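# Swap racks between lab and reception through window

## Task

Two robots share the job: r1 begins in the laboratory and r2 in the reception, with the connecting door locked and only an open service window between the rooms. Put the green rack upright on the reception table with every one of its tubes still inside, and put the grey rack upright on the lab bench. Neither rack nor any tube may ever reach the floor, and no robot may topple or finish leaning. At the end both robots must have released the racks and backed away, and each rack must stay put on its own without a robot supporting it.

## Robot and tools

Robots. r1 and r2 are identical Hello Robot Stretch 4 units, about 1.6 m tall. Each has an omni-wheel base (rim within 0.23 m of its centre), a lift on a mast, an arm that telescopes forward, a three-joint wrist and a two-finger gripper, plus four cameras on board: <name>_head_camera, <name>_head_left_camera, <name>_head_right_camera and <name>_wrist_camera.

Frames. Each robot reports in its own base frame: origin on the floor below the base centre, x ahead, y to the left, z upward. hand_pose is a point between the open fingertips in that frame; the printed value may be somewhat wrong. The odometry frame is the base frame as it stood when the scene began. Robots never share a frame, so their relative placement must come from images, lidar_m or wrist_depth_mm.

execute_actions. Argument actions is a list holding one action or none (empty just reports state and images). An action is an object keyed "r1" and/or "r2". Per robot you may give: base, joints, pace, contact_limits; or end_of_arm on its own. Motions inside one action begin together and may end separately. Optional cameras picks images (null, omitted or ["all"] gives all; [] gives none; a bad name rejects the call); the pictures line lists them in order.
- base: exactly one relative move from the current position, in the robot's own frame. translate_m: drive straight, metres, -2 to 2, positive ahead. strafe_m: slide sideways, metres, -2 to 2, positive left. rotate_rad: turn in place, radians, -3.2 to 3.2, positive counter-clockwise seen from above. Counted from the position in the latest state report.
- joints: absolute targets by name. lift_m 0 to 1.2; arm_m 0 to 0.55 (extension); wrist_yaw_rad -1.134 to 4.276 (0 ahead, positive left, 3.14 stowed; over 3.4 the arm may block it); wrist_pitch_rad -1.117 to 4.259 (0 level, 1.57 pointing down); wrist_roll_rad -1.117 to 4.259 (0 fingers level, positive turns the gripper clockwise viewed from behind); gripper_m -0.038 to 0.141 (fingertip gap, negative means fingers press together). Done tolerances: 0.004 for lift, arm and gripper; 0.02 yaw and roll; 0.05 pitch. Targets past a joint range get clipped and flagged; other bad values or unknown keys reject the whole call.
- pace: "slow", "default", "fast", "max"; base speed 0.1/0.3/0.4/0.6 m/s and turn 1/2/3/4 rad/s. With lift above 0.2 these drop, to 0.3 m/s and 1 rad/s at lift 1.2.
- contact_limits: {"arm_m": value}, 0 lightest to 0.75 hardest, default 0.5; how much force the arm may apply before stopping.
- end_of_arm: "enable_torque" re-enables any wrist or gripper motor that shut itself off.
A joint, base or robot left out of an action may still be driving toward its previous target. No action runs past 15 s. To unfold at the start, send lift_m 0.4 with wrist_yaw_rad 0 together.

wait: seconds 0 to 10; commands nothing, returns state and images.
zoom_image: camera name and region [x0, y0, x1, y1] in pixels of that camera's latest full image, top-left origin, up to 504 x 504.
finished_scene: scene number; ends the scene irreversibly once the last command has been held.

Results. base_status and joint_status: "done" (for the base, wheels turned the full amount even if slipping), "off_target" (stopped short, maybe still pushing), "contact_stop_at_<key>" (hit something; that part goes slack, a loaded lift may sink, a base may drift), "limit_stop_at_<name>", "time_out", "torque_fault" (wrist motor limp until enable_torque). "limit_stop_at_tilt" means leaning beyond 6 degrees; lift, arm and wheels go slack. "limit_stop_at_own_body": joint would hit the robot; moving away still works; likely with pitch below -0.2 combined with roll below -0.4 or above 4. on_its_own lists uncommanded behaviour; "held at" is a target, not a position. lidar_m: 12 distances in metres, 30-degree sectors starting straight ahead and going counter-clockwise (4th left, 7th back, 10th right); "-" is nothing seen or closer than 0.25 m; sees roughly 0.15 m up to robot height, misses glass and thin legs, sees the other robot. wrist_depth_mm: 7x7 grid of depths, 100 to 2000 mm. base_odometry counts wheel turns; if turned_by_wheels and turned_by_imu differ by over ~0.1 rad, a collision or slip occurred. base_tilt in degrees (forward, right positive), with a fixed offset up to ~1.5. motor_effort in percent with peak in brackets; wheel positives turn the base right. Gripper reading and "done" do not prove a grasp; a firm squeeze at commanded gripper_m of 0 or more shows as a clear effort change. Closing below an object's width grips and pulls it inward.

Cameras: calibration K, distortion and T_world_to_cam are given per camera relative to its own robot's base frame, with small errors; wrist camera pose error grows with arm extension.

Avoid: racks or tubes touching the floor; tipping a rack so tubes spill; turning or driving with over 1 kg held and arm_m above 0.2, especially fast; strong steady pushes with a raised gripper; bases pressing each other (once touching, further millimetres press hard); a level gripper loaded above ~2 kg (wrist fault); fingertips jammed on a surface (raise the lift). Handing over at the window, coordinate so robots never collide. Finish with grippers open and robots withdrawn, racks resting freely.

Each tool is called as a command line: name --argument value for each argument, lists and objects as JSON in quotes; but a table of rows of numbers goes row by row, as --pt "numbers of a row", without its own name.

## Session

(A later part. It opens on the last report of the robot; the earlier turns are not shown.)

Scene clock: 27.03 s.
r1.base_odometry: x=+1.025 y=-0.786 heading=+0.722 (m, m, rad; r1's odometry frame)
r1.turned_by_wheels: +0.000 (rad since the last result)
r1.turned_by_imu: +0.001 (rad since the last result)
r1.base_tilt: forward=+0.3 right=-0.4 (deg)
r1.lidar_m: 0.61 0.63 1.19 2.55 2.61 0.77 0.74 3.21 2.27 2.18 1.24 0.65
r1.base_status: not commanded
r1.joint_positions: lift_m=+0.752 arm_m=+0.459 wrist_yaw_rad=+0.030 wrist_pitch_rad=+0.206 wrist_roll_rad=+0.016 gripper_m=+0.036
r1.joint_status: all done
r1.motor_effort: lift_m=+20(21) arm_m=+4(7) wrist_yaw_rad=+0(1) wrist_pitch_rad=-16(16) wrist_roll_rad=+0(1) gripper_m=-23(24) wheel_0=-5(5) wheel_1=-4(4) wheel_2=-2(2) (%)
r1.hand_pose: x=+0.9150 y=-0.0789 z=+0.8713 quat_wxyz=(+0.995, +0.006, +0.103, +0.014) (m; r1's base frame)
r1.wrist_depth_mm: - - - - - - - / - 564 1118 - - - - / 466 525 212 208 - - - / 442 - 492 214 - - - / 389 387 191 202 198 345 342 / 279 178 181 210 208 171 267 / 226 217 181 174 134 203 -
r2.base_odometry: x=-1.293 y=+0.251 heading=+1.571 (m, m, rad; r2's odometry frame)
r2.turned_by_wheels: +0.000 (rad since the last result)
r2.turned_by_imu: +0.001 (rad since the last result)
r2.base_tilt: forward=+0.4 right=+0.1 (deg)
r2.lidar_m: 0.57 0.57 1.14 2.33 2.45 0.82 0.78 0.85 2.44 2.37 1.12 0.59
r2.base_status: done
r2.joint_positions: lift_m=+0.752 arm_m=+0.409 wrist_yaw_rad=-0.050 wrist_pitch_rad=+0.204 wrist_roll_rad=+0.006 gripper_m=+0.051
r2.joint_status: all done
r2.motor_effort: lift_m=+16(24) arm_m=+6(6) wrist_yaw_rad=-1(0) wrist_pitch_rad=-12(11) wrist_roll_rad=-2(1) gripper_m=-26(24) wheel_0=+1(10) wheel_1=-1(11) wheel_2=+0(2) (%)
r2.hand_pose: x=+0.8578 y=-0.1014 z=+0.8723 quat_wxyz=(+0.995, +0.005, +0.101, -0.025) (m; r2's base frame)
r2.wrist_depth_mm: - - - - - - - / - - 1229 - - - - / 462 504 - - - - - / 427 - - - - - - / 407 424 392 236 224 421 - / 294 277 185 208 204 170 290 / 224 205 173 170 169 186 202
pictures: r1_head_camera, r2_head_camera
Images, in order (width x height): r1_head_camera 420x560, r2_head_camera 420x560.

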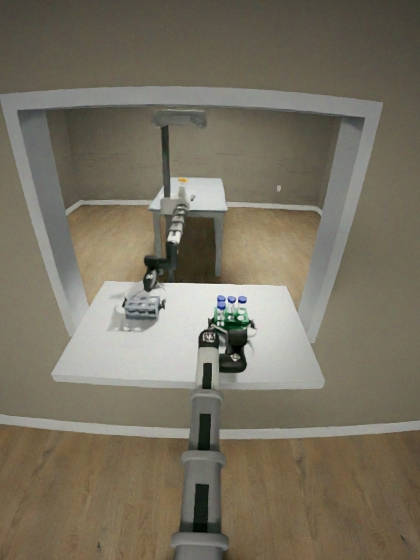

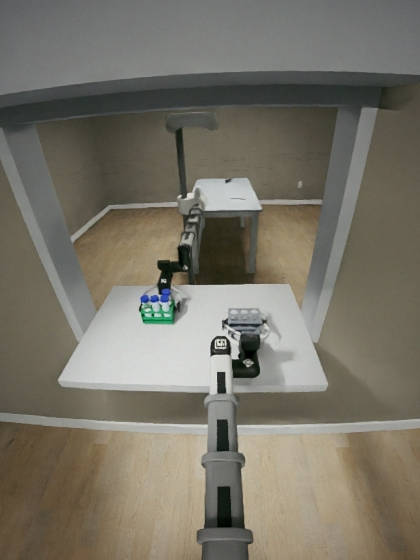

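execute_actions --actions '[{"r1":{"joints":{"lift_m":0.742,"gripper_m":0.141}},"r2":{"joints":{"lift_m":0.741,"gripper_m":0.141}}}]' --cameras '["r1_wrist_camera","r2_wrist_camera"]'

execute_actions --actions '[{"r1":{"joints":{"arm_m":0.35},"pace":"fast"},"r2":{"joints":{"arm_m":0.3},"pace":"fast"}}]' --cameras '["r1_head_camera","r2_head_camera"]'

zoom_image --camera "r1_head_camera" --region '[100, 280, 300, 360]'

zoom_image --camera "r2_head_camera" --region '[100, 280, 300, 360]'

Scene clock: 29.30 s.
r1.base_odometry: x=+1.025 y=-0.786 heading=+0.722 (m, m, rad; r1's odometry frame)
r1.turned_by_wheels: +0.000 (rad since the last result)
r1.turned_by_imu: +0.001 (rad since the last result)
r1.base_tilt: forward=+0.4 right=-0.1 (deg)
r1.lidar_m: 0.60 0.64 1.18 2.55 2.61 0.79 0.72 3.22 2.26 2.16 1.24 0.65
r1.base_status: not commanded
r1.joint_positions: lift_m=+0.742 arm_m=+0.459 wrist_yaw_rad=+0.030 wrist_pitch_rad=+0.203 wrist_roll_rad=+0.016 gripper_m=+0.141
r1.joint_status: all done
r1.motor_effort: lift_m=+20(20) arm_m=+5(5) wrist_yaw_rad=+0(0) wrist_pitch_rad=-6(16) wrist_roll_rad=-1(1) gripper_m=+1(27) wheel_0=-5(5) wheel_1=-4(4) wheel_2=-2(2) (%)
r1.hand_pose: x=+0.9152 y=-0.0789 z=+0.8622 quat_wxyz=(+0.995, +0.006, +0.101, +0.014) (m; r1's base frame)
r1.wrist_depth_mm: - - - - - - - / - 597 1138 - - - - / 462 521 1182 237 - - - / 449 - 521 242 521 512 - / 373 370 216 235 222 330 327 / 265 253 206 207 204 198 243 / 214 206 208 144 204 197 -
r2.base_odometry: x=-1.293 y=+0.251 heading=+1.571 (m, m, rad; r2's odometry frame)
r2.turned_by_wheels: +0.000 (rad since the last result)
r2.turned_by_imu: +0.001 (rad since the last result)
r2.base_tilt: forward=+0.5 right=+0.1 (deg)
r2.lidar_m: 0.56 0.62 1.16 2.34 2.45 0.86 0.78 0.83 2.48 2.36 1.13 0.58
r2.base_status: not commanded
r2.joint_positions: lift_m=+0.741 arm_m=+0.409 wrist_yaw_rad=-0.050 wrist_pitch_rad=+0.202 wrist_roll_rad=+0.006 gripper_m=+0.141
r2.joint_status: all done
r2.motor_effort: lift_m=+16(16) arm_m=+5(6) wrist_yaw_rad=-1(2) wrist_pitch_rad=-8(11) wrist_roll_rad=+0(2) gripper_m=-2(25) wheel_0=+1(1) wheel_1=-1(1) wheel_2=+0(0) (%)
r2.hand_pose: x=+0.8579 y=-0.1014 z=+0.8616 quat_wxyz=(+0.995, +0.005, +0.101, -0.025) (m; r2's base frame)
r2.wrist_depth_mm: - - - - - - - / - - 1229 - - - - / 462 504 - - - - - / 433 - - - - - - / 399 399 366 240 237 394 - / 273 259 196 230 226 191 272 / 208 200 202 144 200 195 206
pictures: r1_wrist_camera, r2_wrist_camera
camera_calibration (this result's frames):
r1_wrist_camera: T_world_to_cam=[[0.0763932, -0.996489, -0.0342577, -0.103651], [-0.255206, 0.013672, -0.96679, 1.11567], [0.963864, 0.082599, -0.253265, -0.426614], [0, 0, 0, 1]] pos_world=[0.70384, -0.0833025, 0.967017]
r2_wrist_camera: T_world_to_cam=[[-0.011682, -0.999928, -0.00265896, -0.0792318], [-0.171472, 0.00462303, -0.985178, 1.05858], [0.98512, -0.0110529, -0.171514, -0.477276], [0, 0, 0, 1]] pos_world=[0.650765, -0.0893953, 0.960815]
Images, in order (width x height): r1_wrist_camera 616x392, r2_wrist_camera 616x392.

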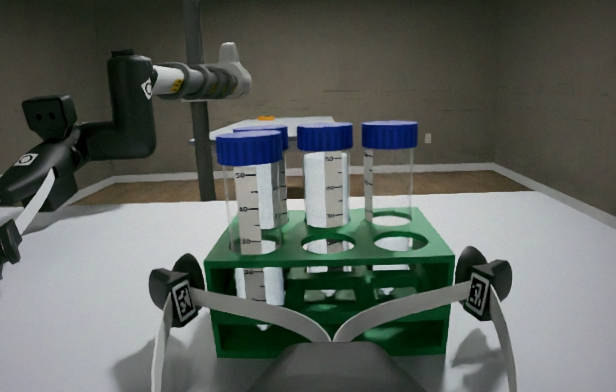

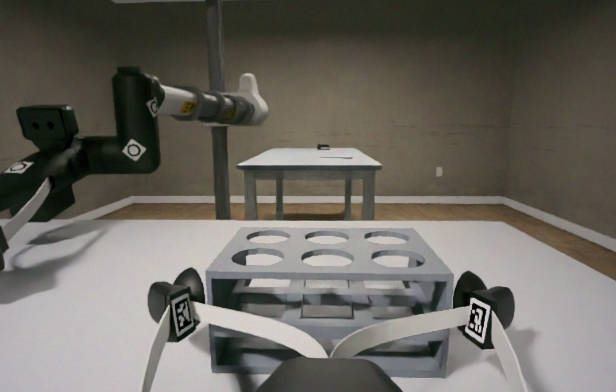

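Scene clock: 30.43 s.
r1.base_odometry: x=+1.025 y=-0.786 heading=+0.722 (m, m, rad; r1's odometry frame)
r1.turned_by_wheels: +0.000 (rad since the last result)
r1.turned_by_imu: +0.000 (rad since the last result)
r1.base_tilt: forward=+0.5 right=-0.2 (deg)
r1.lidar_m: 0.62 0.63 1.17 2.53 2.60 0.77 0.73 3.22 2.25 2.18 1.24 0.67
r1.base_status: not commanded
r1.joint_positions: lift_m=+0.742 arm_m=+0.351 wrist_yaw_rad=+0.030 wrist_pitch_rad=+0.202 wrist_roll_rad=+0.016 gripper_m=+0.141
r1.joint_status: all done
r1.motor_effort: lift_m=+20(20) arm_m=-4(5) wrist_yaw_rad=+0(0) wrist_pitch_rad=-6(6) wrist_roll_rad=-1(0) gripper_m=+3(2) wheel_0=-5(5) wheel_1=-4(4) wheel_2=-2(2) (%)
r1.hand_pose: x=+0.8068 y=-0.0789 z=+0.8623 quat_wxyz=(+0.995, +0.006, +0.101, +0.014) (m; r1's base frame)
r1.wrist_depth_mm: - - - - - - - / - - 1098 - - - - / - 699 - 340 - - - / 530 585 574 347 355 517 - / 349 373 364 320 317 336 327 / 267 253 239 262 233 220 242 / 215 207 212 145 205 197 -
r2.base_odometry: x=-1.293 y=+0.251 heading=+1.571 (m, m, rad; r2's odometry frame)
r2.turned_by_wheels: +0.000 (rad since the last result)
r2.turned_by_imu: +0.000 (rad since the last result)
r2.base_tilt: forward=+0.6 right=-0.1 (deg)
r2.lidar_m: 0.56 0.60 1.12 2.33 2.45 0.84 0.78 0.81 2.44 2.38 1.11 0.58
r2.base_status: not commanded
r2.joint_positions: lift_m=+0.741 arm_m=+0.301 wrist_yaw_rad=-0.050 wrist_pitch_rad=+0.202 wrist_roll_rad=+0.006 gripper_m=+0.141
r2.joint_status: all done
r2.motor_effort: lift_m=+16(16) arm_m=-5(5) wrist_yaw_rad=-1(3) wrist_pitch_rad=-7(8) wrist_roll_rad=+1(1) gripper_m=-1(0) wheel_0=+1(1) wheel_1=-1(1) wheel_2=+0(0) (%)
r2.hand_pose: x=+0.7497 y=-0.1015 z=+0.8616 quat_wxyz=(+0.995, +0.005, +0.101, -0.025) (m; r2's base frame)
r2.wrist_depth_mm: - - - - - - - / - - - - - - - / - 715 1336 - - - 392 / 544 627 - - - - 392 / 366 397 368 338 364 394 364 / 274 259 212 276 274 198 272 / 208 200 210 144 209 198 206
pictures: r1_head_camera, r2_head_camera
Images, in order (width x height): r1_head_camera 420x560, r2_head_camera 420x560.

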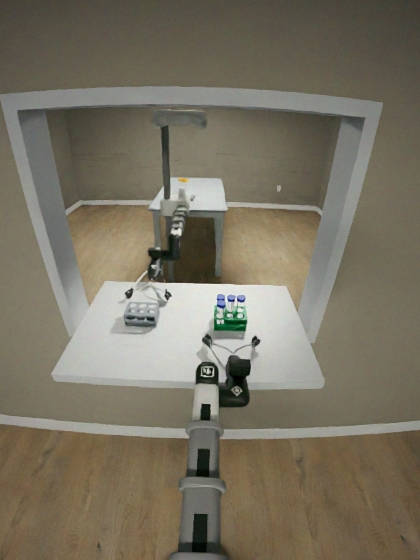

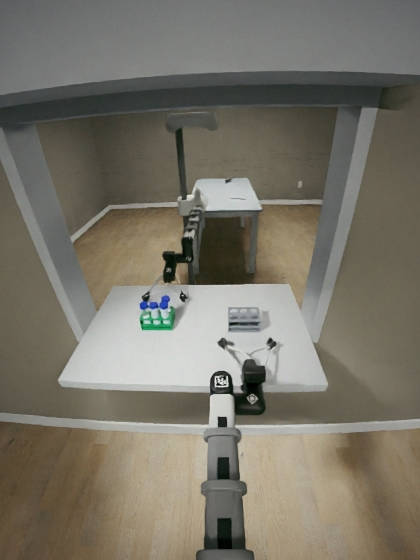

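Region (100, 280, 300, 360) of r1_head_camera's 420x560 image, scaled by 2.520, with more detail than that image has; it fills the top 202 rows of this view, and the rest is white.

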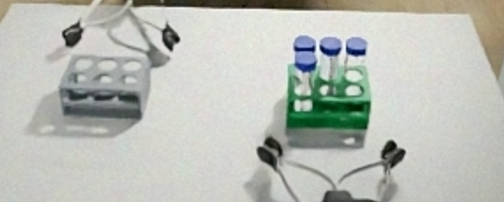

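Region (100, 280, 300, 360) of r2_head_camera's 420x560 image, scaled by 2.520, with more detail than that image has; it fills the top 202 rows of this view, and the rest is white.

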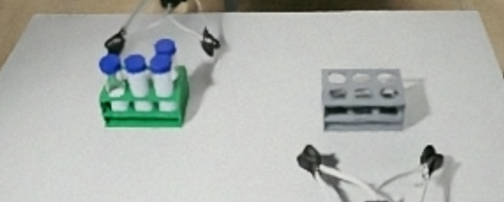

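execute_actions --actions '[{"r1":{"base":{"strafe_m":0.35},"pace":"fast"},"r2":{"base":{"strafe_m":0.352},"pace":"fast"}}]' --cameras '["r1_wrist_camera","r2_wrist_camera"]'

Scene clock: 32.67 s.
r1.base_odometry: x=+0.794 y=-0.523 heading=+0.722 (m, m, rad; r1's odometry frame)
r1.turned_by_wheels: +0.000 (rad since the last result)
r1.turned_by_imu: +0.000 (rad since the last result)
r1.base_tilt: forward=+0.4 right=-0.2 (deg)
r1.lidar_m: 0.60 0.85 1.15 2.17 2.28 3.04 0.74 0.79 2.63 2.55 0.91 0.63
r1.base_status: done
r1.joint_positions: lift_m=+0.742 arm_m=+0.351 wrist_yaw_rad=+0.030 wrist_pitch_rad=+0.202 wrist_roll_rad=+0.016 gripper_m=+0.141
r1.joint_status: not commanded
r1.motor_effort: lift_m=+20(19) arm_m=-4(4) wrist_yaw_rad=+0(1) wrist_pitch_rad=-5(6) wrist_roll_rad=-1(1) gripper_m=+1(1) wheel_0=+1(13) wheel_1=-1(14) wheel_2=+0(0) (%)
r1.hand_pose: x=+0.8068 y=-0.0789 z=+0.8623 quat_wxyz=(+0.995, +0.006, +0.101, +0.014) (m; r1's base frame)
r1.wrist_depth_mm: 355 - - - - - - / 349 - - - - 1008 683 / 349 - - - - - 621 / 347 - 569 455 477 517 492 / 329 368 364 322 319 336 329 / 266 252 240 263 234 220 244 / 215 208 212 144 204 197 -
r2.base_odometry: x=-1.645 y=+0.251 heading=+1.571 (m, m, rad; r2's odometry frame)
r2.turned_by_wheels: +0.000 (rad since the last result)
r2.turned_by_imu: -0.001 (rad since the last result)
r2.base_tilt: forward=+0.5 right=+0.0 (deg)
r2.lidar_m: 0.57 0.60 1.17 1.97 2.08 2.89 0.78 0.81 2.82 2.73 0.84 0.62
r2.base_status: done
r2.joint_positions: lift_m=+0.741 arm_m=+0.301 wrist_yaw_rad=-0.050 wrist_pitch_rad=+0.202 wrist_roll_rad=+0.006 gripper_m=+0.141
r2.joint_status: not commanded
r2.motor_effort: lift_m=+17(17) arm_m=-5(5) wrist_yaw_rad=-1(2) wrist_pitch_rad=-9(7) wrist_roll_rad=+0(1) gripper_m=-1(1) wheel_0=+0(11) wheel_1=-1(12) wheel_2=+0(0) (%)
r2.hand_pose: x=+0.7497 y=-0.1014 z=+0.8616 quat_wxyz=(+0.995, +0.005, +0.101, -0.025) (m; r2's base frame)
r2.wrist_depth_mm: - - - - - - - / - - - - - - - / 407 - - - - 1229 - / 407 - - 324 609 640 569 / 373 397 366 325 351 394 392 / 273 259 213 274 274 198 271 / 208 200 210 144 208 199 207
pictures: r1_wrist_camera, r2_wrist_camera
camera_calibration (this result's frames):
r1_wrist_camera: T_world_to_cam=[[0.0762269, -0.996502, -0.0342447, -0.0952933], [-0.25493, 0.0137253, -0.966862, 1.0879], [0.96395, 0.0824309, -0.252992, -0.322403], [0, 0, 0, 1]] pos_world=[0.595383, -0.0833159, 0.967023]
r2_wrist_camera: T_world_to_cam=[[-0.0118347, -0.999926, -0.0026576, -0.0804246], [-0.171441, 0.0046475, -0.985184, 1.03999], [0.985123, -0.0112037, -0.171483, -0.370765], [0, 0, 0, 1]] pos_world=[0.542594, -0.089406, 0.960787]
Images, in order (width x height): r1_wrist_camera 616x392, r2_wrist_camera 616x392.

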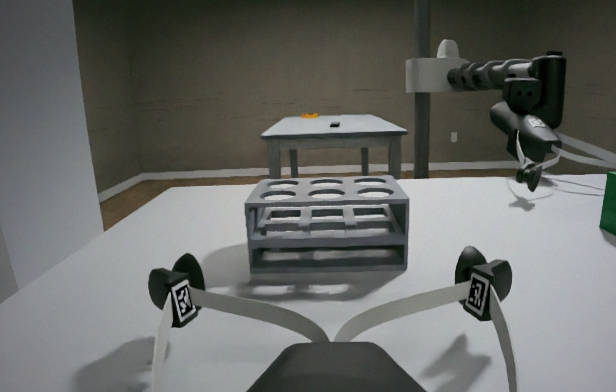

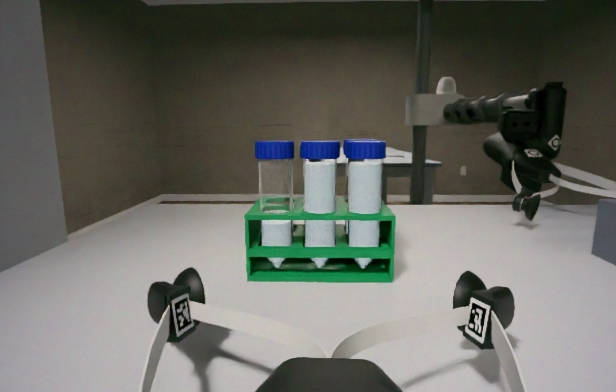

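execute_actions --actions '[{"r1":{"base":{"strafe_m":0.003},"joints":{"arm_m":0.463}},"r2":{"base":{"strafe_m":0.002},"joints":{"arm_m":0.43}}}]' --cameras '["r1_wrist_camera","r2_wrist_camera"]'

execute_actions --actions '[{"r1":{"joints":{"arm_m":0.468,"gripper_m":0.05}},"r2":{"joints":{"arm_m":0.435,"gripper_m":0.04}}}]' --cameras '["r1_wrist_camera","r2_wrist_camera"]'

Scene clock: 34.27 s.
r1.base_odometry: x=+0.792 y=-0.521 heading=+0.722 (m, m, rad; r1's odometry frame)
r1.turned_by_wheels: +0.000 (rad since the last result)
r1.turned_by_imu: +0.000 (rad since the last result)
r1.base_tilt: forward=+0.4 right=-0.3 (deg)
r1.lidar_m: 0.61 0.87 1.18 2.18 2.26 3.05 0.74 0.77 2.63 2.55 0.92 0.64
r1.base_status: done
r1.joint_positions: lift_m=+0.742 arm_m=+0.462 wrist_yaw_rad=+0.030 wrist_pitch_rad=+0.202 wrist_roll_rad=+0.016 gripper_m=+0.141
r1.joint_status: all done
r1.motor_effort: lift_m=+20(20) arm_m=+4(5) wrist_yaw_rad=+0(1) wrist_pitch_rad=-5(5) wrist_roll_rad=+0(0) gripper_m=+0(1) wheel_0=+3(6) wheel_1=-2(7) wheel_2=+0(2) (%)
r1.hand_pose: x=+0.9182 y=-0.0789 z=+0.8623 quat_wxyz=(+0.995, +0.006, +0.101, +0.014) (m; r1's base frame)
r1.wrist_depth_mm: - - - - - - - / - - - - - 1078 723 / - - - - - - - / - - - - - 517 504 / - 370 244 236 224 332 329 / 266 252 202 206 204 198 242 / 214 206 208 144 202 198 -
r2.base_odometry: x=-1.647 y=+0.251 heading=+1.571 (m, m, rad; r2's odometry frame)
r2.turned_by_wheels: +0.000 (rad since the last result)
r2.turned_by_imu: +0.000 (rad since the last result)
r2.base_tilt: forward=+0.7 right=+0.0 (deg)
r2.lidar_m: 0.58 0.61 1.19 1.99 2.06 2.89 0.78 0.82 2.85 2.71 0.84 0.59
r2.base_status: done
r2.joint_positions: lift_m=+0.741 arm_m=+0.429 wrist_yaw_rad=-0.050 wrist_pitch_rad=+0.202 wrist_roll_rad=+0.006 gripper_m=+0.141
r2.joint_status: all done
r2.motor_effort: lift_m=+16(17) arm_m=+6(6) wrist_yaw_rad=-2(2) wrist_pitch_rad=-7(7) wrist_roll_rad=-2(1) gripper_m=-1(0) wheel_0=+0(7) wheel_1=-2(5) wheel_2=+0(0) (%)
r2.hand_pose: x=+0.8778 y=-0.1014 z=+0.8616 quat_wxyz=(+0.995, +0.005, +0.101, -0.025) (m; r2's base frame)
r2.wrist_depth_mm: - - - - - - - / - - - - - - - / - - - - 1138 - - / - - - 193 192 - - / - 397 364 194 193 394 392 / 273 258 193 200 198 189 270 / 207 199 202 143 191 190 206
pictures: r1_wrist_camera, r2_wrist_camera
camera_calibration (this result's frames):
r1_wrist_camera: T_world_to_cam=[[0.0763438, -0.996493, -0.0342394, -0.103866], [-0.254823, 0.0136996, -0.966891, 1.11627], [0.963969, 0.0825411, -0.252884, -0.429926], [0, 0, 0, 1]] pos_world=[0.706816, -0.0833077, 0.967031]
r2_wrist_camera: T_world_to_cam=[[-0.0117044, -0.999928, -0.00265388, -0.0789901], [-0.171345, 0.00462043, -0.9852, 1.06191], [0.985142, -0.0110765, -0.171387, -0.497062], [0, 0, 0, 1]] pos_world=[0.670705, -0.0893966, 0.960794]
Images, in order (width x height): r1_wrist_camera 616x392, r2_wrist_camera 616x392.

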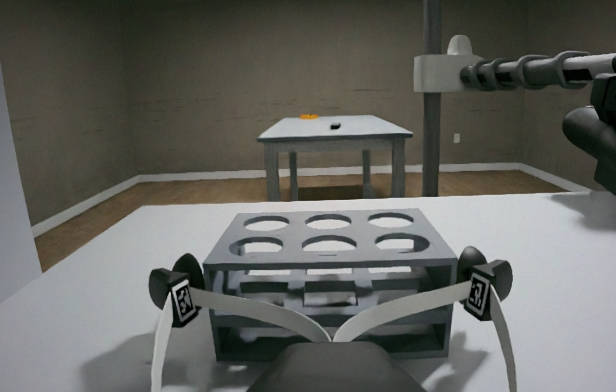

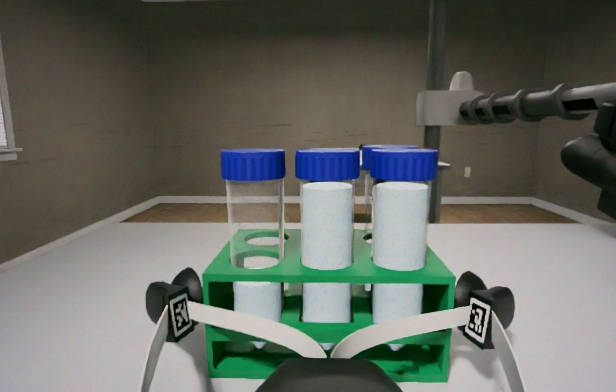

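Scene clock: 36.27 s.
r1.base_odometry: x=+0.792 y=-0.521 heading=+0.722 (m, m, rad; r1's odometry frame)
r1.turned_by_wheels: +0.000 (rad since the last result)
r1.turned_by_imu: +0.001 (rad since the last result)
r1.base_tilt: forward=+0.4 right=-0.2 (deg)
r1.lidar_m: 0.61 0.86 1.14 2.19 2.24 3.05 0.72 0.76 2.66 2.55 0.91 0.64
r1.base_status: not commanded
r1.joint_positions: lift_m=+0.742 arm_m=+0.467 wrist_yaw_rad=+0.030 wrist_pitch_rad=+0.203 wrist_roll_rad=+0.016 gripper_m=+0.050
r1.joint_status: all done
r1.motor_effort: lift_m=+20(20) arm_m=+5(4) wrist_yaw_rad=+0(0) wrist_pitch_rad=-8(8) wrist_roll_rad=-1(1) gripper_m=-21(19) wheel_0=+3(3) wheel_1=-2(2) wheel_2=+0(0) (%)
r1.hand_pose: x=+0.9231 y=-0.0789 z=+0.8620 quat_wxyz=(+0.995, +0.006, +0.102, +0.014) (m; r1's base frame)
r1.wrist_depth_mm: - - - - - - - / - - - - - 1078 - / - - - - - - - / - - - - - 508 492 / - 366 229 206 201 327 324 / 265 181 191 216 205 176 251 / 213 205 186 123 133 193 -
r2.base_odometry: x=-1.647 y=+0.251 heading=+1.571 (m, m, rad; r2's odometry frame)
r2.turned_by_wheels: +0.000 (rad since the last result)
r2.turned_by_imu: +0.001 (rad since the last result)
r2.base_tilt: forward=+0.6 right=+0.0 (deg)
r2.lidar_m: 0.56 0.60 1.15 1.97 2.08 2.88 0.79 0.81 2.83 2.73 0.83 0.59
r2.base_status: not commanded
r2.joint_positions: lift_m=+0.741 arm_m=+0.434 wrist_yaw_rad=-0.050 wrist_pitch_rad=+0.205 wrist_roll_rad=+0.006 gripper_m=+0.041
r2.joint_status: all done
r2.motor_effort: lift_m=+17(16) arm_m=+5(6) wrist_yaw_rad=-1(3) wrist_pitch_rad=-17(17) wrist_roll_rad=-2(1) gripper_m=-26(27) wheel_0=+0(0) wheel_1=-2(2) wheel_2=+0(0) (%)
r2.hand_pose: x=+0.8827 y=-0.1014 z=+0.8607 quat_wxyz=(+0.994, +0.005, +0.102, -0.025) (m; r2's base frame)
r2.wrist_depth_mm: - - - - - - - / - - - - - 1160 - / - - - - 206 - - / - - - 167 165 - - / 389 387 355 172 170 384 379 / 267 253 176 175 174 168 264 / 195 187 169 167 165 175 185
pictures: r1_wrist_camera, r2_wrist_camera
camera_calibration (this result's frames):
r1_wrist_camera: T_world_to_cam=[[0.0761796, -0.996504, -0.034296, -0.104089], [-0.256005, 0.0136953, -0.966578, 1.118], [0.963669, 0.0824135, -0.254067, -0.433447], [0, 0, 0, 1]] pos_world=[0.711843, -0.083315, 0.966944]
r2_wrist_camera: T_world_to_cam=[[-0.0116496, -0.999928, -0.002776, -0.0788519], [-0.1745, 0.00476658, -0.984646, 1.06417], [0.984588, -0.0109863, -0.174543, -0.4988], [0, 0, 0, 1]] pos_world=[0.675892, -0.0893987, 0.960553]
Images, in order (width x height): r1_wrist_camera 616x392, r2_wrist_camera 616x392.

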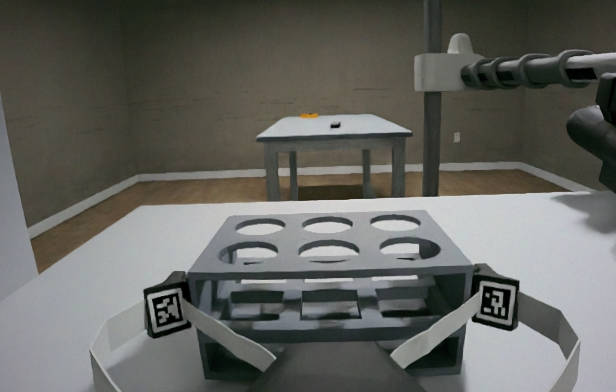

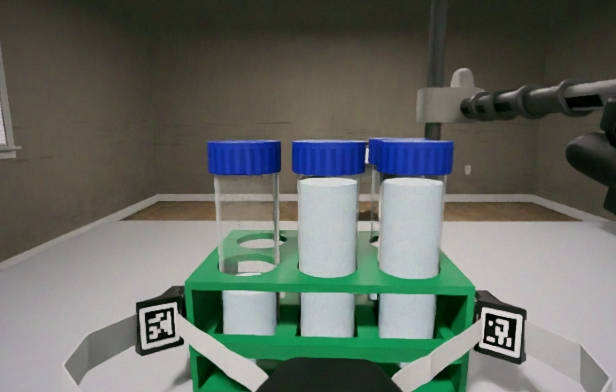

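execute_actions --actions '[{"r1":{"joints":{"lift_m":0.775,"arm_m":0.29}},"r2":{"joints":{"lift_m":0.775,"arm_m":0.25}}}]' --cameras '[]'

execute_actions --actions '[{"r1":{"base":{"rotate_rad":-2.75},"joints":{"arm_m":0.2}},"r2":{"base":{"rotate_rad":-2.8},"joints":{"arm_m":0.2}}}]' --cameras '["r1_head_camera","r2_head_camera"]'

Scene clock: 38.10 s.
r1.base_odometry: x=+0.792 y=-0.521 heading=+0.722 (m, m, rad; r1's odometry frame)
r1.turned_by_wheels: +0.000 (rad since the last result)
r1.turned_by_imu: +0.000 (rad since the last result)
r1.base_tilt: forward=+0.4 right=-0.3 (deg)
r1.lidar_m: 0.60 0.86 1.15 2.19 2.25 3.02 0.73 0.77 2.64 2.55 0.94 0.65
r1.base_status: not commanded
r1.joint_positions: lift_m=+0.775 arm_m=+0.291 wrist_yaw_rad=+0.030 wrist_pitch_rad=+0.204 wrist_roll_rad=+0.016 gripper_m=+0.050
r1.joint_status: all done
r1.motor_effort: lift_m=+24(27) arm_m=-4(4) wrist_yaw_rad=+1(0) wrist_pitch_rad=-10(9) wrist_roll_rad=-1(0) gripper_m=-23(22) wheel_0=+3(3) wheel_1=-2(2) wheel_2=+0(0) (%)
r1.hand_pose: x=+0.7467 y=-0.0789 z=+0.8946 quat_wxyz=(+0.995, +0.006, +0.102, +0.014) (m; r1's base frame)
r1.wrist_depth_mm: 347 - - - - - - / 342 - - - - 891 - / 343 - - - - - 580 / 342 - 699 668 647 621 585 / 353 430 228 206 201 404 402 / 336 181 191 216 204 176 310 / 263 253 186 122 133 237 -
r2.base_odometry: x=-1.647 y=+0.251 heading=+1.571 (m, m, rad; r2's odometry frame)
r2.turned_by_wheels: +0.000 (rad since the last result)
r2.turned_by_imu: +0.000 (rad since the last result)
r2.base_tilt: forward=+0.6 right=+0.0 (deg)
r2.lidar_m: 0.56 0.63 1.16 1.97 2.05 2.89 0.76 0.83 2.81 2.72 0.85 0.61
r2.base_status: not commanded
r2.joint_positions: lift_m=+0.774 arm_m=+0.251 wrist_yaw_rad=-0.050 wrist_pitch_rad=+0.206 wrist_roll_rad=+0.006 gripper_m=+0.041
r2.joint_status: all done
r2.motor_effort: lift_m=+27(28) arm_m=-5(5) wrist_yaw_rad=-2(3) wrist_pitch_rad=-18(18) wrist_roll_rad=+0(0) gripper_m=-27(29) wheel_0=+0(0) wheel_1=-2(2) wheel_2=+0(0) (%)
r2.hand_pose: x=+0.6995 y=-0.1015 z=+0.8938 quat_wxyz=(+0.994, +0.005, +0.103, -0.025) (m; r2's base frame)
r2.wrist_depth_mm: 404 - - - - - - / 407 - - - - - - / 404 - - - 204 788 - / 407 - - 166 165 654 549 / 404 488 449 171 169 480 477 / 336 317 176 175 174 168 332 / 244 235 170 167 165 175 232
pictures: none
No camera images: the call's "cameras" was empty. Leave "cameras" out to get every camera's image.

Scene clock: 40.80 s.
r1.base_odometry: x=+0.792 y=-0.521 heading=-2.027 (m, m, rad; r1's odometry frame)
r1.turned_by_wheels: -2.749 (rad since the last result)
r1.turned_by_imu: -2.816 (rad since the last result)
r1.base_tilt: forward=+0.3 right=-0.3 (deg)
r1.lidar_m: 0.62 2.78 2.51 1.47 0.69 0.61 0.61 1.03 1.98 2.23 2.71 0.75
r1.base_status: done
r1.joint_positions: lift_m=+0.775 arm_m=+0.201 wrist_yaw_rad=+0.030 wrist_pitch_rad=+0.204 wrist_roll_rad=+0.016 gripper_m=+0.050
r1.joint_status: all done
r1.motor_effort: lift_m=+23(24) arm_m=-5(5) wrist_yaw_rad=+1(3) wrist_pitch_rad=-9(9) wrist_roll_rad=-1(0) gripper_m=-21(22) wheel_0=+2(10) wheel_1=+3(12) wheel_2=+3(11) (%)
r1.hand_pose: x=+0.6567 y=-0.0790 z=+0.8947 quat_wxyz=(+0.995, +0.006, +0.102, +0.014) (m; r1's base frame)
r1.wrist_depth_mm: - - - - - - - / - - - - - - - / - - - - - - - / - - - 917 891 854 854 / - - 229 206 200 554 539 / 1921 181 191 216 204 176 427 / 1537 574 186 122 133 334 -
r2.base_odometry: x=-1.647 y=+0.251 heading=-1.229 (m, m, rad; r2's odometry frame)
r2.turned_by_wheels: -2.800 (rad since the last result)
r2.turned_by_imu: -2.781 (rad since the last result)
r2.base_tilt: forward=+0.7 right=-0.1 (deg)
r2.lidar_m: 0.56 1.00 2.71 1.39 0.62 0.56 0.58 1.00 1.99 2.02 2.52 0.79
r2.base_status: done
r2.joint_positions: lift_m=+0.775 arm_m=+0.201 wrist_yaw_rad=-0.050 wrist_pitch_rad=+0.206 wrist_roll_rad=+0.006 gripper_m=+0.041
r2.joint_status: all done
r2.motor_effort: lift_m=+26(27) arm_m=-5(6) wrist_yaw_rad=-2(6) wrist_pitch_rad=-17(17) wrist_roll_rad=-1(1) gripper_m=-27(27) wheel_0=+0(7) wheel_1=+2(9) wheel_2=+2(9) (%)
r2.hand_pose: x=+0.6495 y=-0.1014 z=+0.8938 quat_wxyz=(+0.994, +0.005, +0.103, -0.025) (m; r2's base frame)
r2.wrist_depth_mm: - - - - - - - / - - - - - - - / - - - - 204 - - / - - 1182 167 165 1708 - / - 668 615 171 170 723 - / 1863 530 176 176 174 168 1983 / 1464 1366 169 167 165 174 854
pictures: r1_head_camera, r2_head_camera
Images, in order (width x height): r1_head_camera 420x560, r2_head_camera 420x560.

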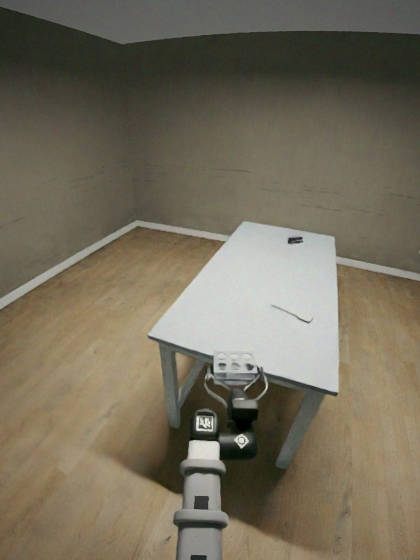

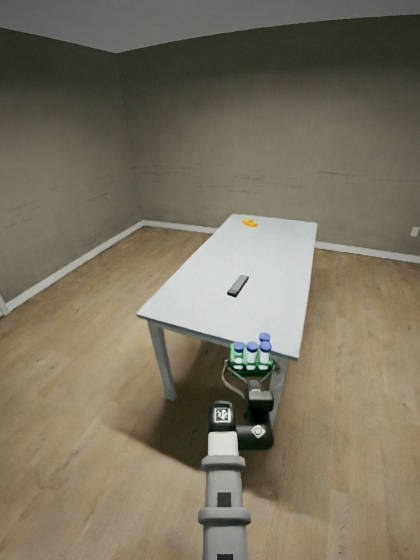

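execute_actions --actions '[{"r1":{"joints":{"lift_m":0.695,"arm_m":0.5}},"r2":{"base":{"rotate_rad":-0.06},"joints":{"lift_m":0.695,"arm_m":0.51}}}]' --cameras '["r1_head_camera","r2_head_camera"]'

execute_actions --actions '[{"r1":{"joints":{"lift_m":0.68,"gripper_m":0.141}},"r2":{"joints":{"lift_m":0.68,"gripper_m":0.141}}}]' --cameras '["r1_wrist_camera","r2_wrist_camera"]'

execute_actions --actions '[{"r1":{"joints":{"arm_m":0.0},"pace":"fast"},"r2":{"joints":{"arm_m":0.0},"pace":"fast"}}]' --cameras '["r1_head_camera","r2_head_camera"]'

Scene clock: 43.10 s.
r1.base_odometry: x=+0.792 y=-0.521 heading=-2.027 (m, m, rad; r1's odometry frame)
r1.turned_by_wheels: +0.000 (rad since the last result)
r1.turned_by_imu: +0.001 (rad since the last result)
r1.base_tilt: forward=+0.4 right=-0.3 (deg)
r1.lidar_m: 0.75 2.80 2.51 1.51 0.69 0.61 0.61 1.02 1.99 2.23 2.71 0.74
r1.base_status: not commanded
r1.joint_positions: lift_m=+0.695 arm_m=+0.499 wrist_yaw_rad=+0.030 wrist_pitch_rad=+0.204 wrist_roll_rad=+0.016 gripper_m=+0.050
r1.joint_status: all done
r1.motor_effort: lift_m=+19(23) arm_m=+4(5) wrist_yaw_rad=-1(1) wrist_pitch_rad=-9(10) wrist_roll_rad=-1(1) gripper_m=-23(21) wheel_0=+2(3) wheel_1=+3(3) wheel_2=+3(3) (%)
r1.hand_pose: x=+0.9552 y=-0.0789 z=+0.8150 quat_wxyz=(+0.995, +0.006, +0.102, +0.014) (m; r1's base frame)
r1.wrist_depth_mm: - - - - - - - / - - - - - - - / - - - - 1229 1138 1138 / - - 691 597 580 559 539 / - 402 229 205 200 359 357 / 289 181 191 216 205 176 278 / 236 225 186 123 133 211 -
r2.base_odometry: x=-1.647 y=+0.251 heading=-1.288 (m, m, rad; r2's odometry frame)
r2.turned_by_wheels: -0.060 (rad since the last result)
r2.turned_by_imu: -0.059 (rad since the last result)
r2.base_tilt: forward=+0.5 right=+0.1 (deg)
r2.lidar_m: 0.78 0.96 2.72 1.46 0.66 0.56 0.56 0.98 1.84 2.02 2.40 0.78
r2.base_status: done
r2.joint_positions: lift_m=+0.695 arm_m=+0.509 wrist_yaw_rad=-0.050 wrist_pitch_rad=+0.206 wrist_roll_rad=+0.006 gripper_m=+0.041
r2.joint_status: all done
r2.motor_effort: lift_m=+17(24) arm_m=+5(5) wrist_yaw_rad=-3(2) wrist_pitch_rad=-16(19) wrist_roll_rad=+1(1) gripper_m=-28(27) wheel_0=+1(7) wheel_1=+2(8) wheel_2=+3(8) (%)
r2.hand_pose: x=+0.9577 y=-0.1014 z=+0.8146 quat_wxyz=(+0.994, +0.005, +0.103, -0.025) (m; r2's base frame)
r2.wrist_depth_mm: - - - - - - - / - - - - - - - / - - - - 205 - - / - - 668 167 164 759 - / 433 433 397 171 169 430 - / 298 282 176 176 174 168 296 / 216 208 169 167 165 175 206
pictures: r1_head_camera, r2_head_camera
Images, in order (width x height): r1_head_camera 420x560, r2_head_camera 420x560.

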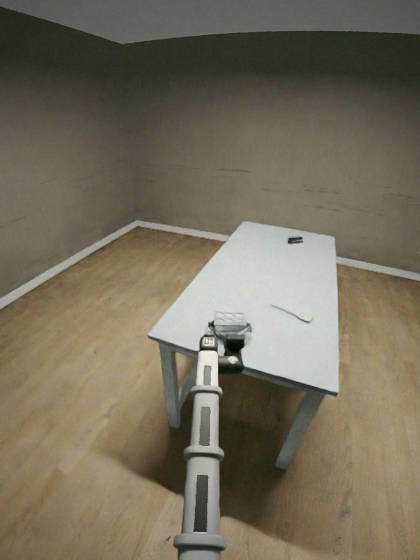

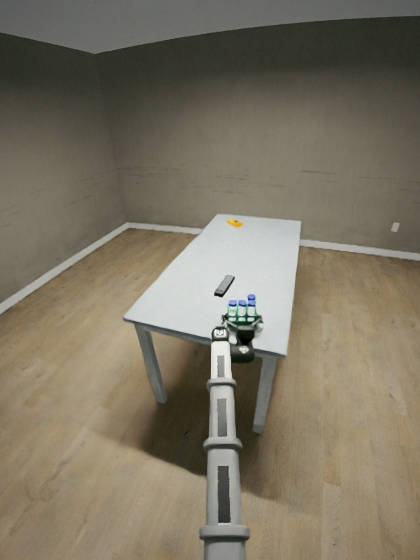

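Scene clock: 45.10 s.
r1.base_odometry: x=+0.792 y=-0.521 heading=-2.027 (m, m, rad; r1's odometry frame)
r1.turned_by_wheels: +0.000 (rad since the last result)
r1.turned_by_imu: +0.001 (rad since the last result)
r1.base_tilt: forward=+0.4 right=-0.3 (deg)
r1.lidar_m: 0.75 2.77 2.52 1.49 0.69 0.60 0.61 1.04 1.98 2.22 2.72 0.74
r1.base_status: not commanded
r1.joint_positions: lift_m=+0.680 arm_m=+0.499 wrist_yaw_rad=+0.030 wrist_pitch_rad=+0.202 wrist_roll_rad=+0.016 gripper_m=+0.141
r1.joint_status: all done
r1.motor_effort: lift_m=+19(17) arm_m=+4(5) wrist_yaw_rad=+0(1) wrist_pitch_rad=-4(8) wrist_roll_rad=-1(1) gripper_m=+2(25) wheel_0=+2(2) wheel_1=+3(4) wheel_2=+3(3) (%)
r1.hand_pose: x=+0.9553 y=-0.0789 z=+0.8005 quat_wxyz=(+0.995, +0.006, +0.101, +0.014) (m; r1's base frame)
r1.wrist_depth_mm: - - - - - - - / - - - - - - - / - - - - 1138 1078 1060 / - - 569 549 530 512 500 / - 370 239 233 229 329 327 / 265 251 204 205 213 199 241 / 213 206 208 144 203 196 -
r2.base_odometry: x=-1.647 y=+0.251 heading=-1.288 (m, m, rad; r2's odometry frame)
r2.turned_by_wheels: +0.000 (rad since the last result)
r2.turned_by_imu: +0.001 (rad since the last result)
r2.base_tilt: forward=+0.6 right=+0.1 (deg)
r2.lidar_m: 0.78 0.97 2.69 1.50 0.67 0.56 0.56 0.97 1.81 2.00 2.41 0.79
r2.base_status: not commanded
r2.joint_positions: lift_m=+0.680 arm_m=+0.509 wrist_yaw_rad=-0.050 wrist_pitch_rad=+0.203 wrist_roll_rad=+0.006 gripper_m=+0.141
r2.joint_status: all done
r2.motor_effort: lift_m=+17(17) arm_m=+5(5) wrist_yaw_rad=-3(3) wrist_pitch_rad=-8(18) wrist_roll_rad=-1(1) gripper_m=-1(28) wheel_0=+1(1) wheel_1=+2(2) wheel_2=+3(3) (%)
r2.hand_pose: x=+0.9578 y=-0.1014 z=+0.8005 quat_wxyz=(+0.995, +0.005, +0.101, -0.025) (m; r2's base frame)
r2.wrist_depth_mm: - - - - - - - / - - - - - - - / - - - - - - - / - 715 715 197 195 715 - / 397 397 364 198 195 392 430 / 273 257 196 200 199 189 271 / 207 199 201 144 200 193 206
pictures: r1_wrist_camera, r2_wrist_camera
camera_calibration (this result's frames):
r1_wrist_camera: T_world_to_cam=[[0.0763961, -0.99649, -0.0342145, -0.108868], [-0.254485, 0.0136911, -0.96698, 1.06569], [0.964054, 0.0825806, -0.252546, -0.481606], [0, 0, 0, 1]] pos_world=[0.743814, -0.0833048, 0.905151]
r2_wrist_camera: T_world_to_cam=[[-0.0118772, -0.999926, -0.0026729, -0.0780812], [-0.171717, 0.00467303, -0.985135, 1.01569], [0.985075, -0.0112417, -0.17176, -0.586029], [0, 0, 0, 1]] pos_world=[0.750766, -0.0894097, 0.899726]
Images, in order (width x height): r1_wrist_camera 616x392, r2_wrist_camera 616x392.

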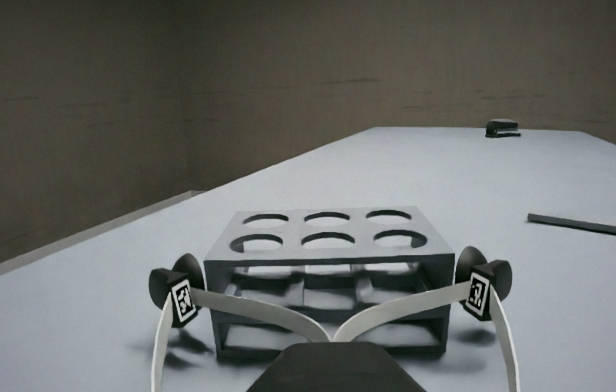

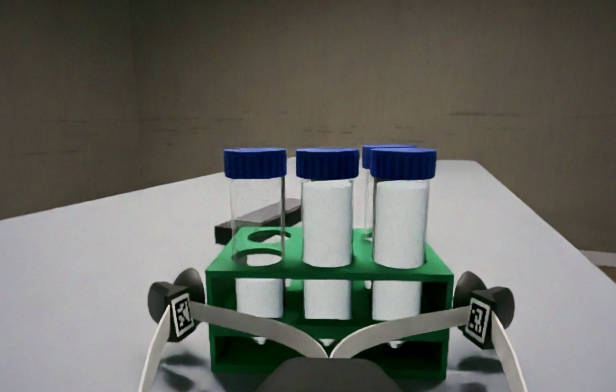

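Scene clock: 47.23 s.
r1.base_odometry: x=+0.792 y=-0.521 heading=-2.027 (m, m, rad; r1's odometry frame)
r1.turned_by_wheels: +0.000 (rad since the last result)
r1.turned_by_imu: +0.001 (rad since the last result)
r1.base_tilt: forward=+0.4 right=-0.3 (deg)
r1.lidar_m: 0.76 2.76 2.53 1.47 0.69 0.59 0.60 1.02 1.97 2.22 2.71 0.74
r1.base_status: not commanded
r1.joint_positions: lift_m=+0.680 arm_m=+0.001 wrist_yaw_rad=+0.030 wrist_pitch_rad=+0.202 wrist_roll_rad=+0.016 gripper_m=+0.141
r1.joint_status: all done
r1.motor_effort: lift_m=+18(19) arm_m=-4(5) wrist_yaw_rad=+1(0) wrist_pitch_rad=-6(6) wrist_roll_rad=-1(0) gripper_m=+1(3) wheel_0=+2(2) wheel_1=+3(3) wheel_2=+2(3) (%)
r1.hand_pose: x=+0.4568 y=-0.0790 z=+0.8004 quat_wxyz=(+0.995, +0.006, +0.101, +0.014) (m; r1's base frame)
r1.wrist_depth_mm: - - - - - - - / - - - - - - - / - - - 1008 1160 1098 - / - - 668 615 559 525 500 / - - 741 - 1863 504 484 / 1708 1618 778 1537 1537 1430 512 / 1397 1366 1308 144 1336 1308 521
r2.base_odometry: x=-1.647 y=+0.251 heading=-1.288 (m, m, rad; r2's odometry frame)
r2.turned_by_wheels: +0.000 (rad since the last result)
r2.turned_by_imu: +0.001 (rad since the last result)
r2.base_tilt: forward=+0.6 right=+0.1 (deg)
r2.lidar_m: 0.78 0.95 2.69 1.51 0.67 0.56 0.57 0.96 1.84 2.02 2.39 0.78
r2.base_status: not commanded
r2.joint_positions: lift_m=+0.680 arm_m=+0.001 wrist_yaw_rad=-0.050 wrist_pitch_rad=+0.202 wrist_roll_rad=+0.006 gripper_m=+0.141
r2.joint_status: all done
r2.motor_effort: lift_m=+17(17) arm_m=-5(7) wrist_yaw_rad=-2(3) wrist_pitch_rad=-8(8) wrist_roll_rad=+0(1) gripper_m=+0(1) wheel_0=+1(1) wheel_1=+2(2) wheel_2=+3(3) (%)
r2.hand_pose: x=+0.4502 y=-0.1015 z=+0.8005 quat_wxyz=(+0.995, +0.005, +0.101, -0.025) (m; r2's base frame)
r2.wrist_depth_mm: - - - - - - - / - - - - - - - / - - - - - - - / - 750 741 691 732 - - / - - - 647 597 - - / 1808 842 212 1808 609 198 1808 / 1366 891 1397 144 1182 1336 1366
pictures: r1_head_camera, r2_head_camera
Images, in order (width x height): r1_head_camera 420x560, r2_head_camera 420x560.

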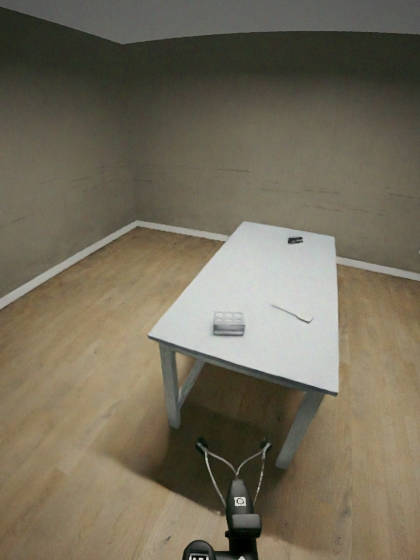

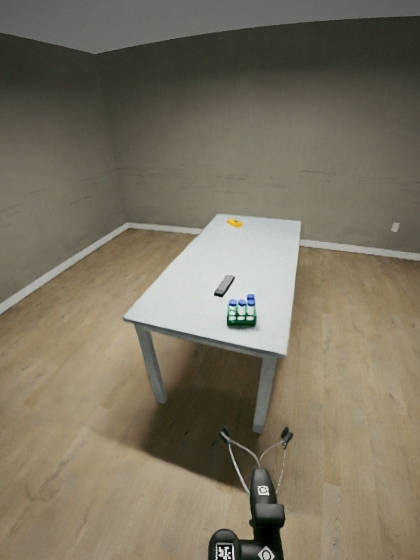

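finished_scene --scene 2

The scene is finished: the task was done.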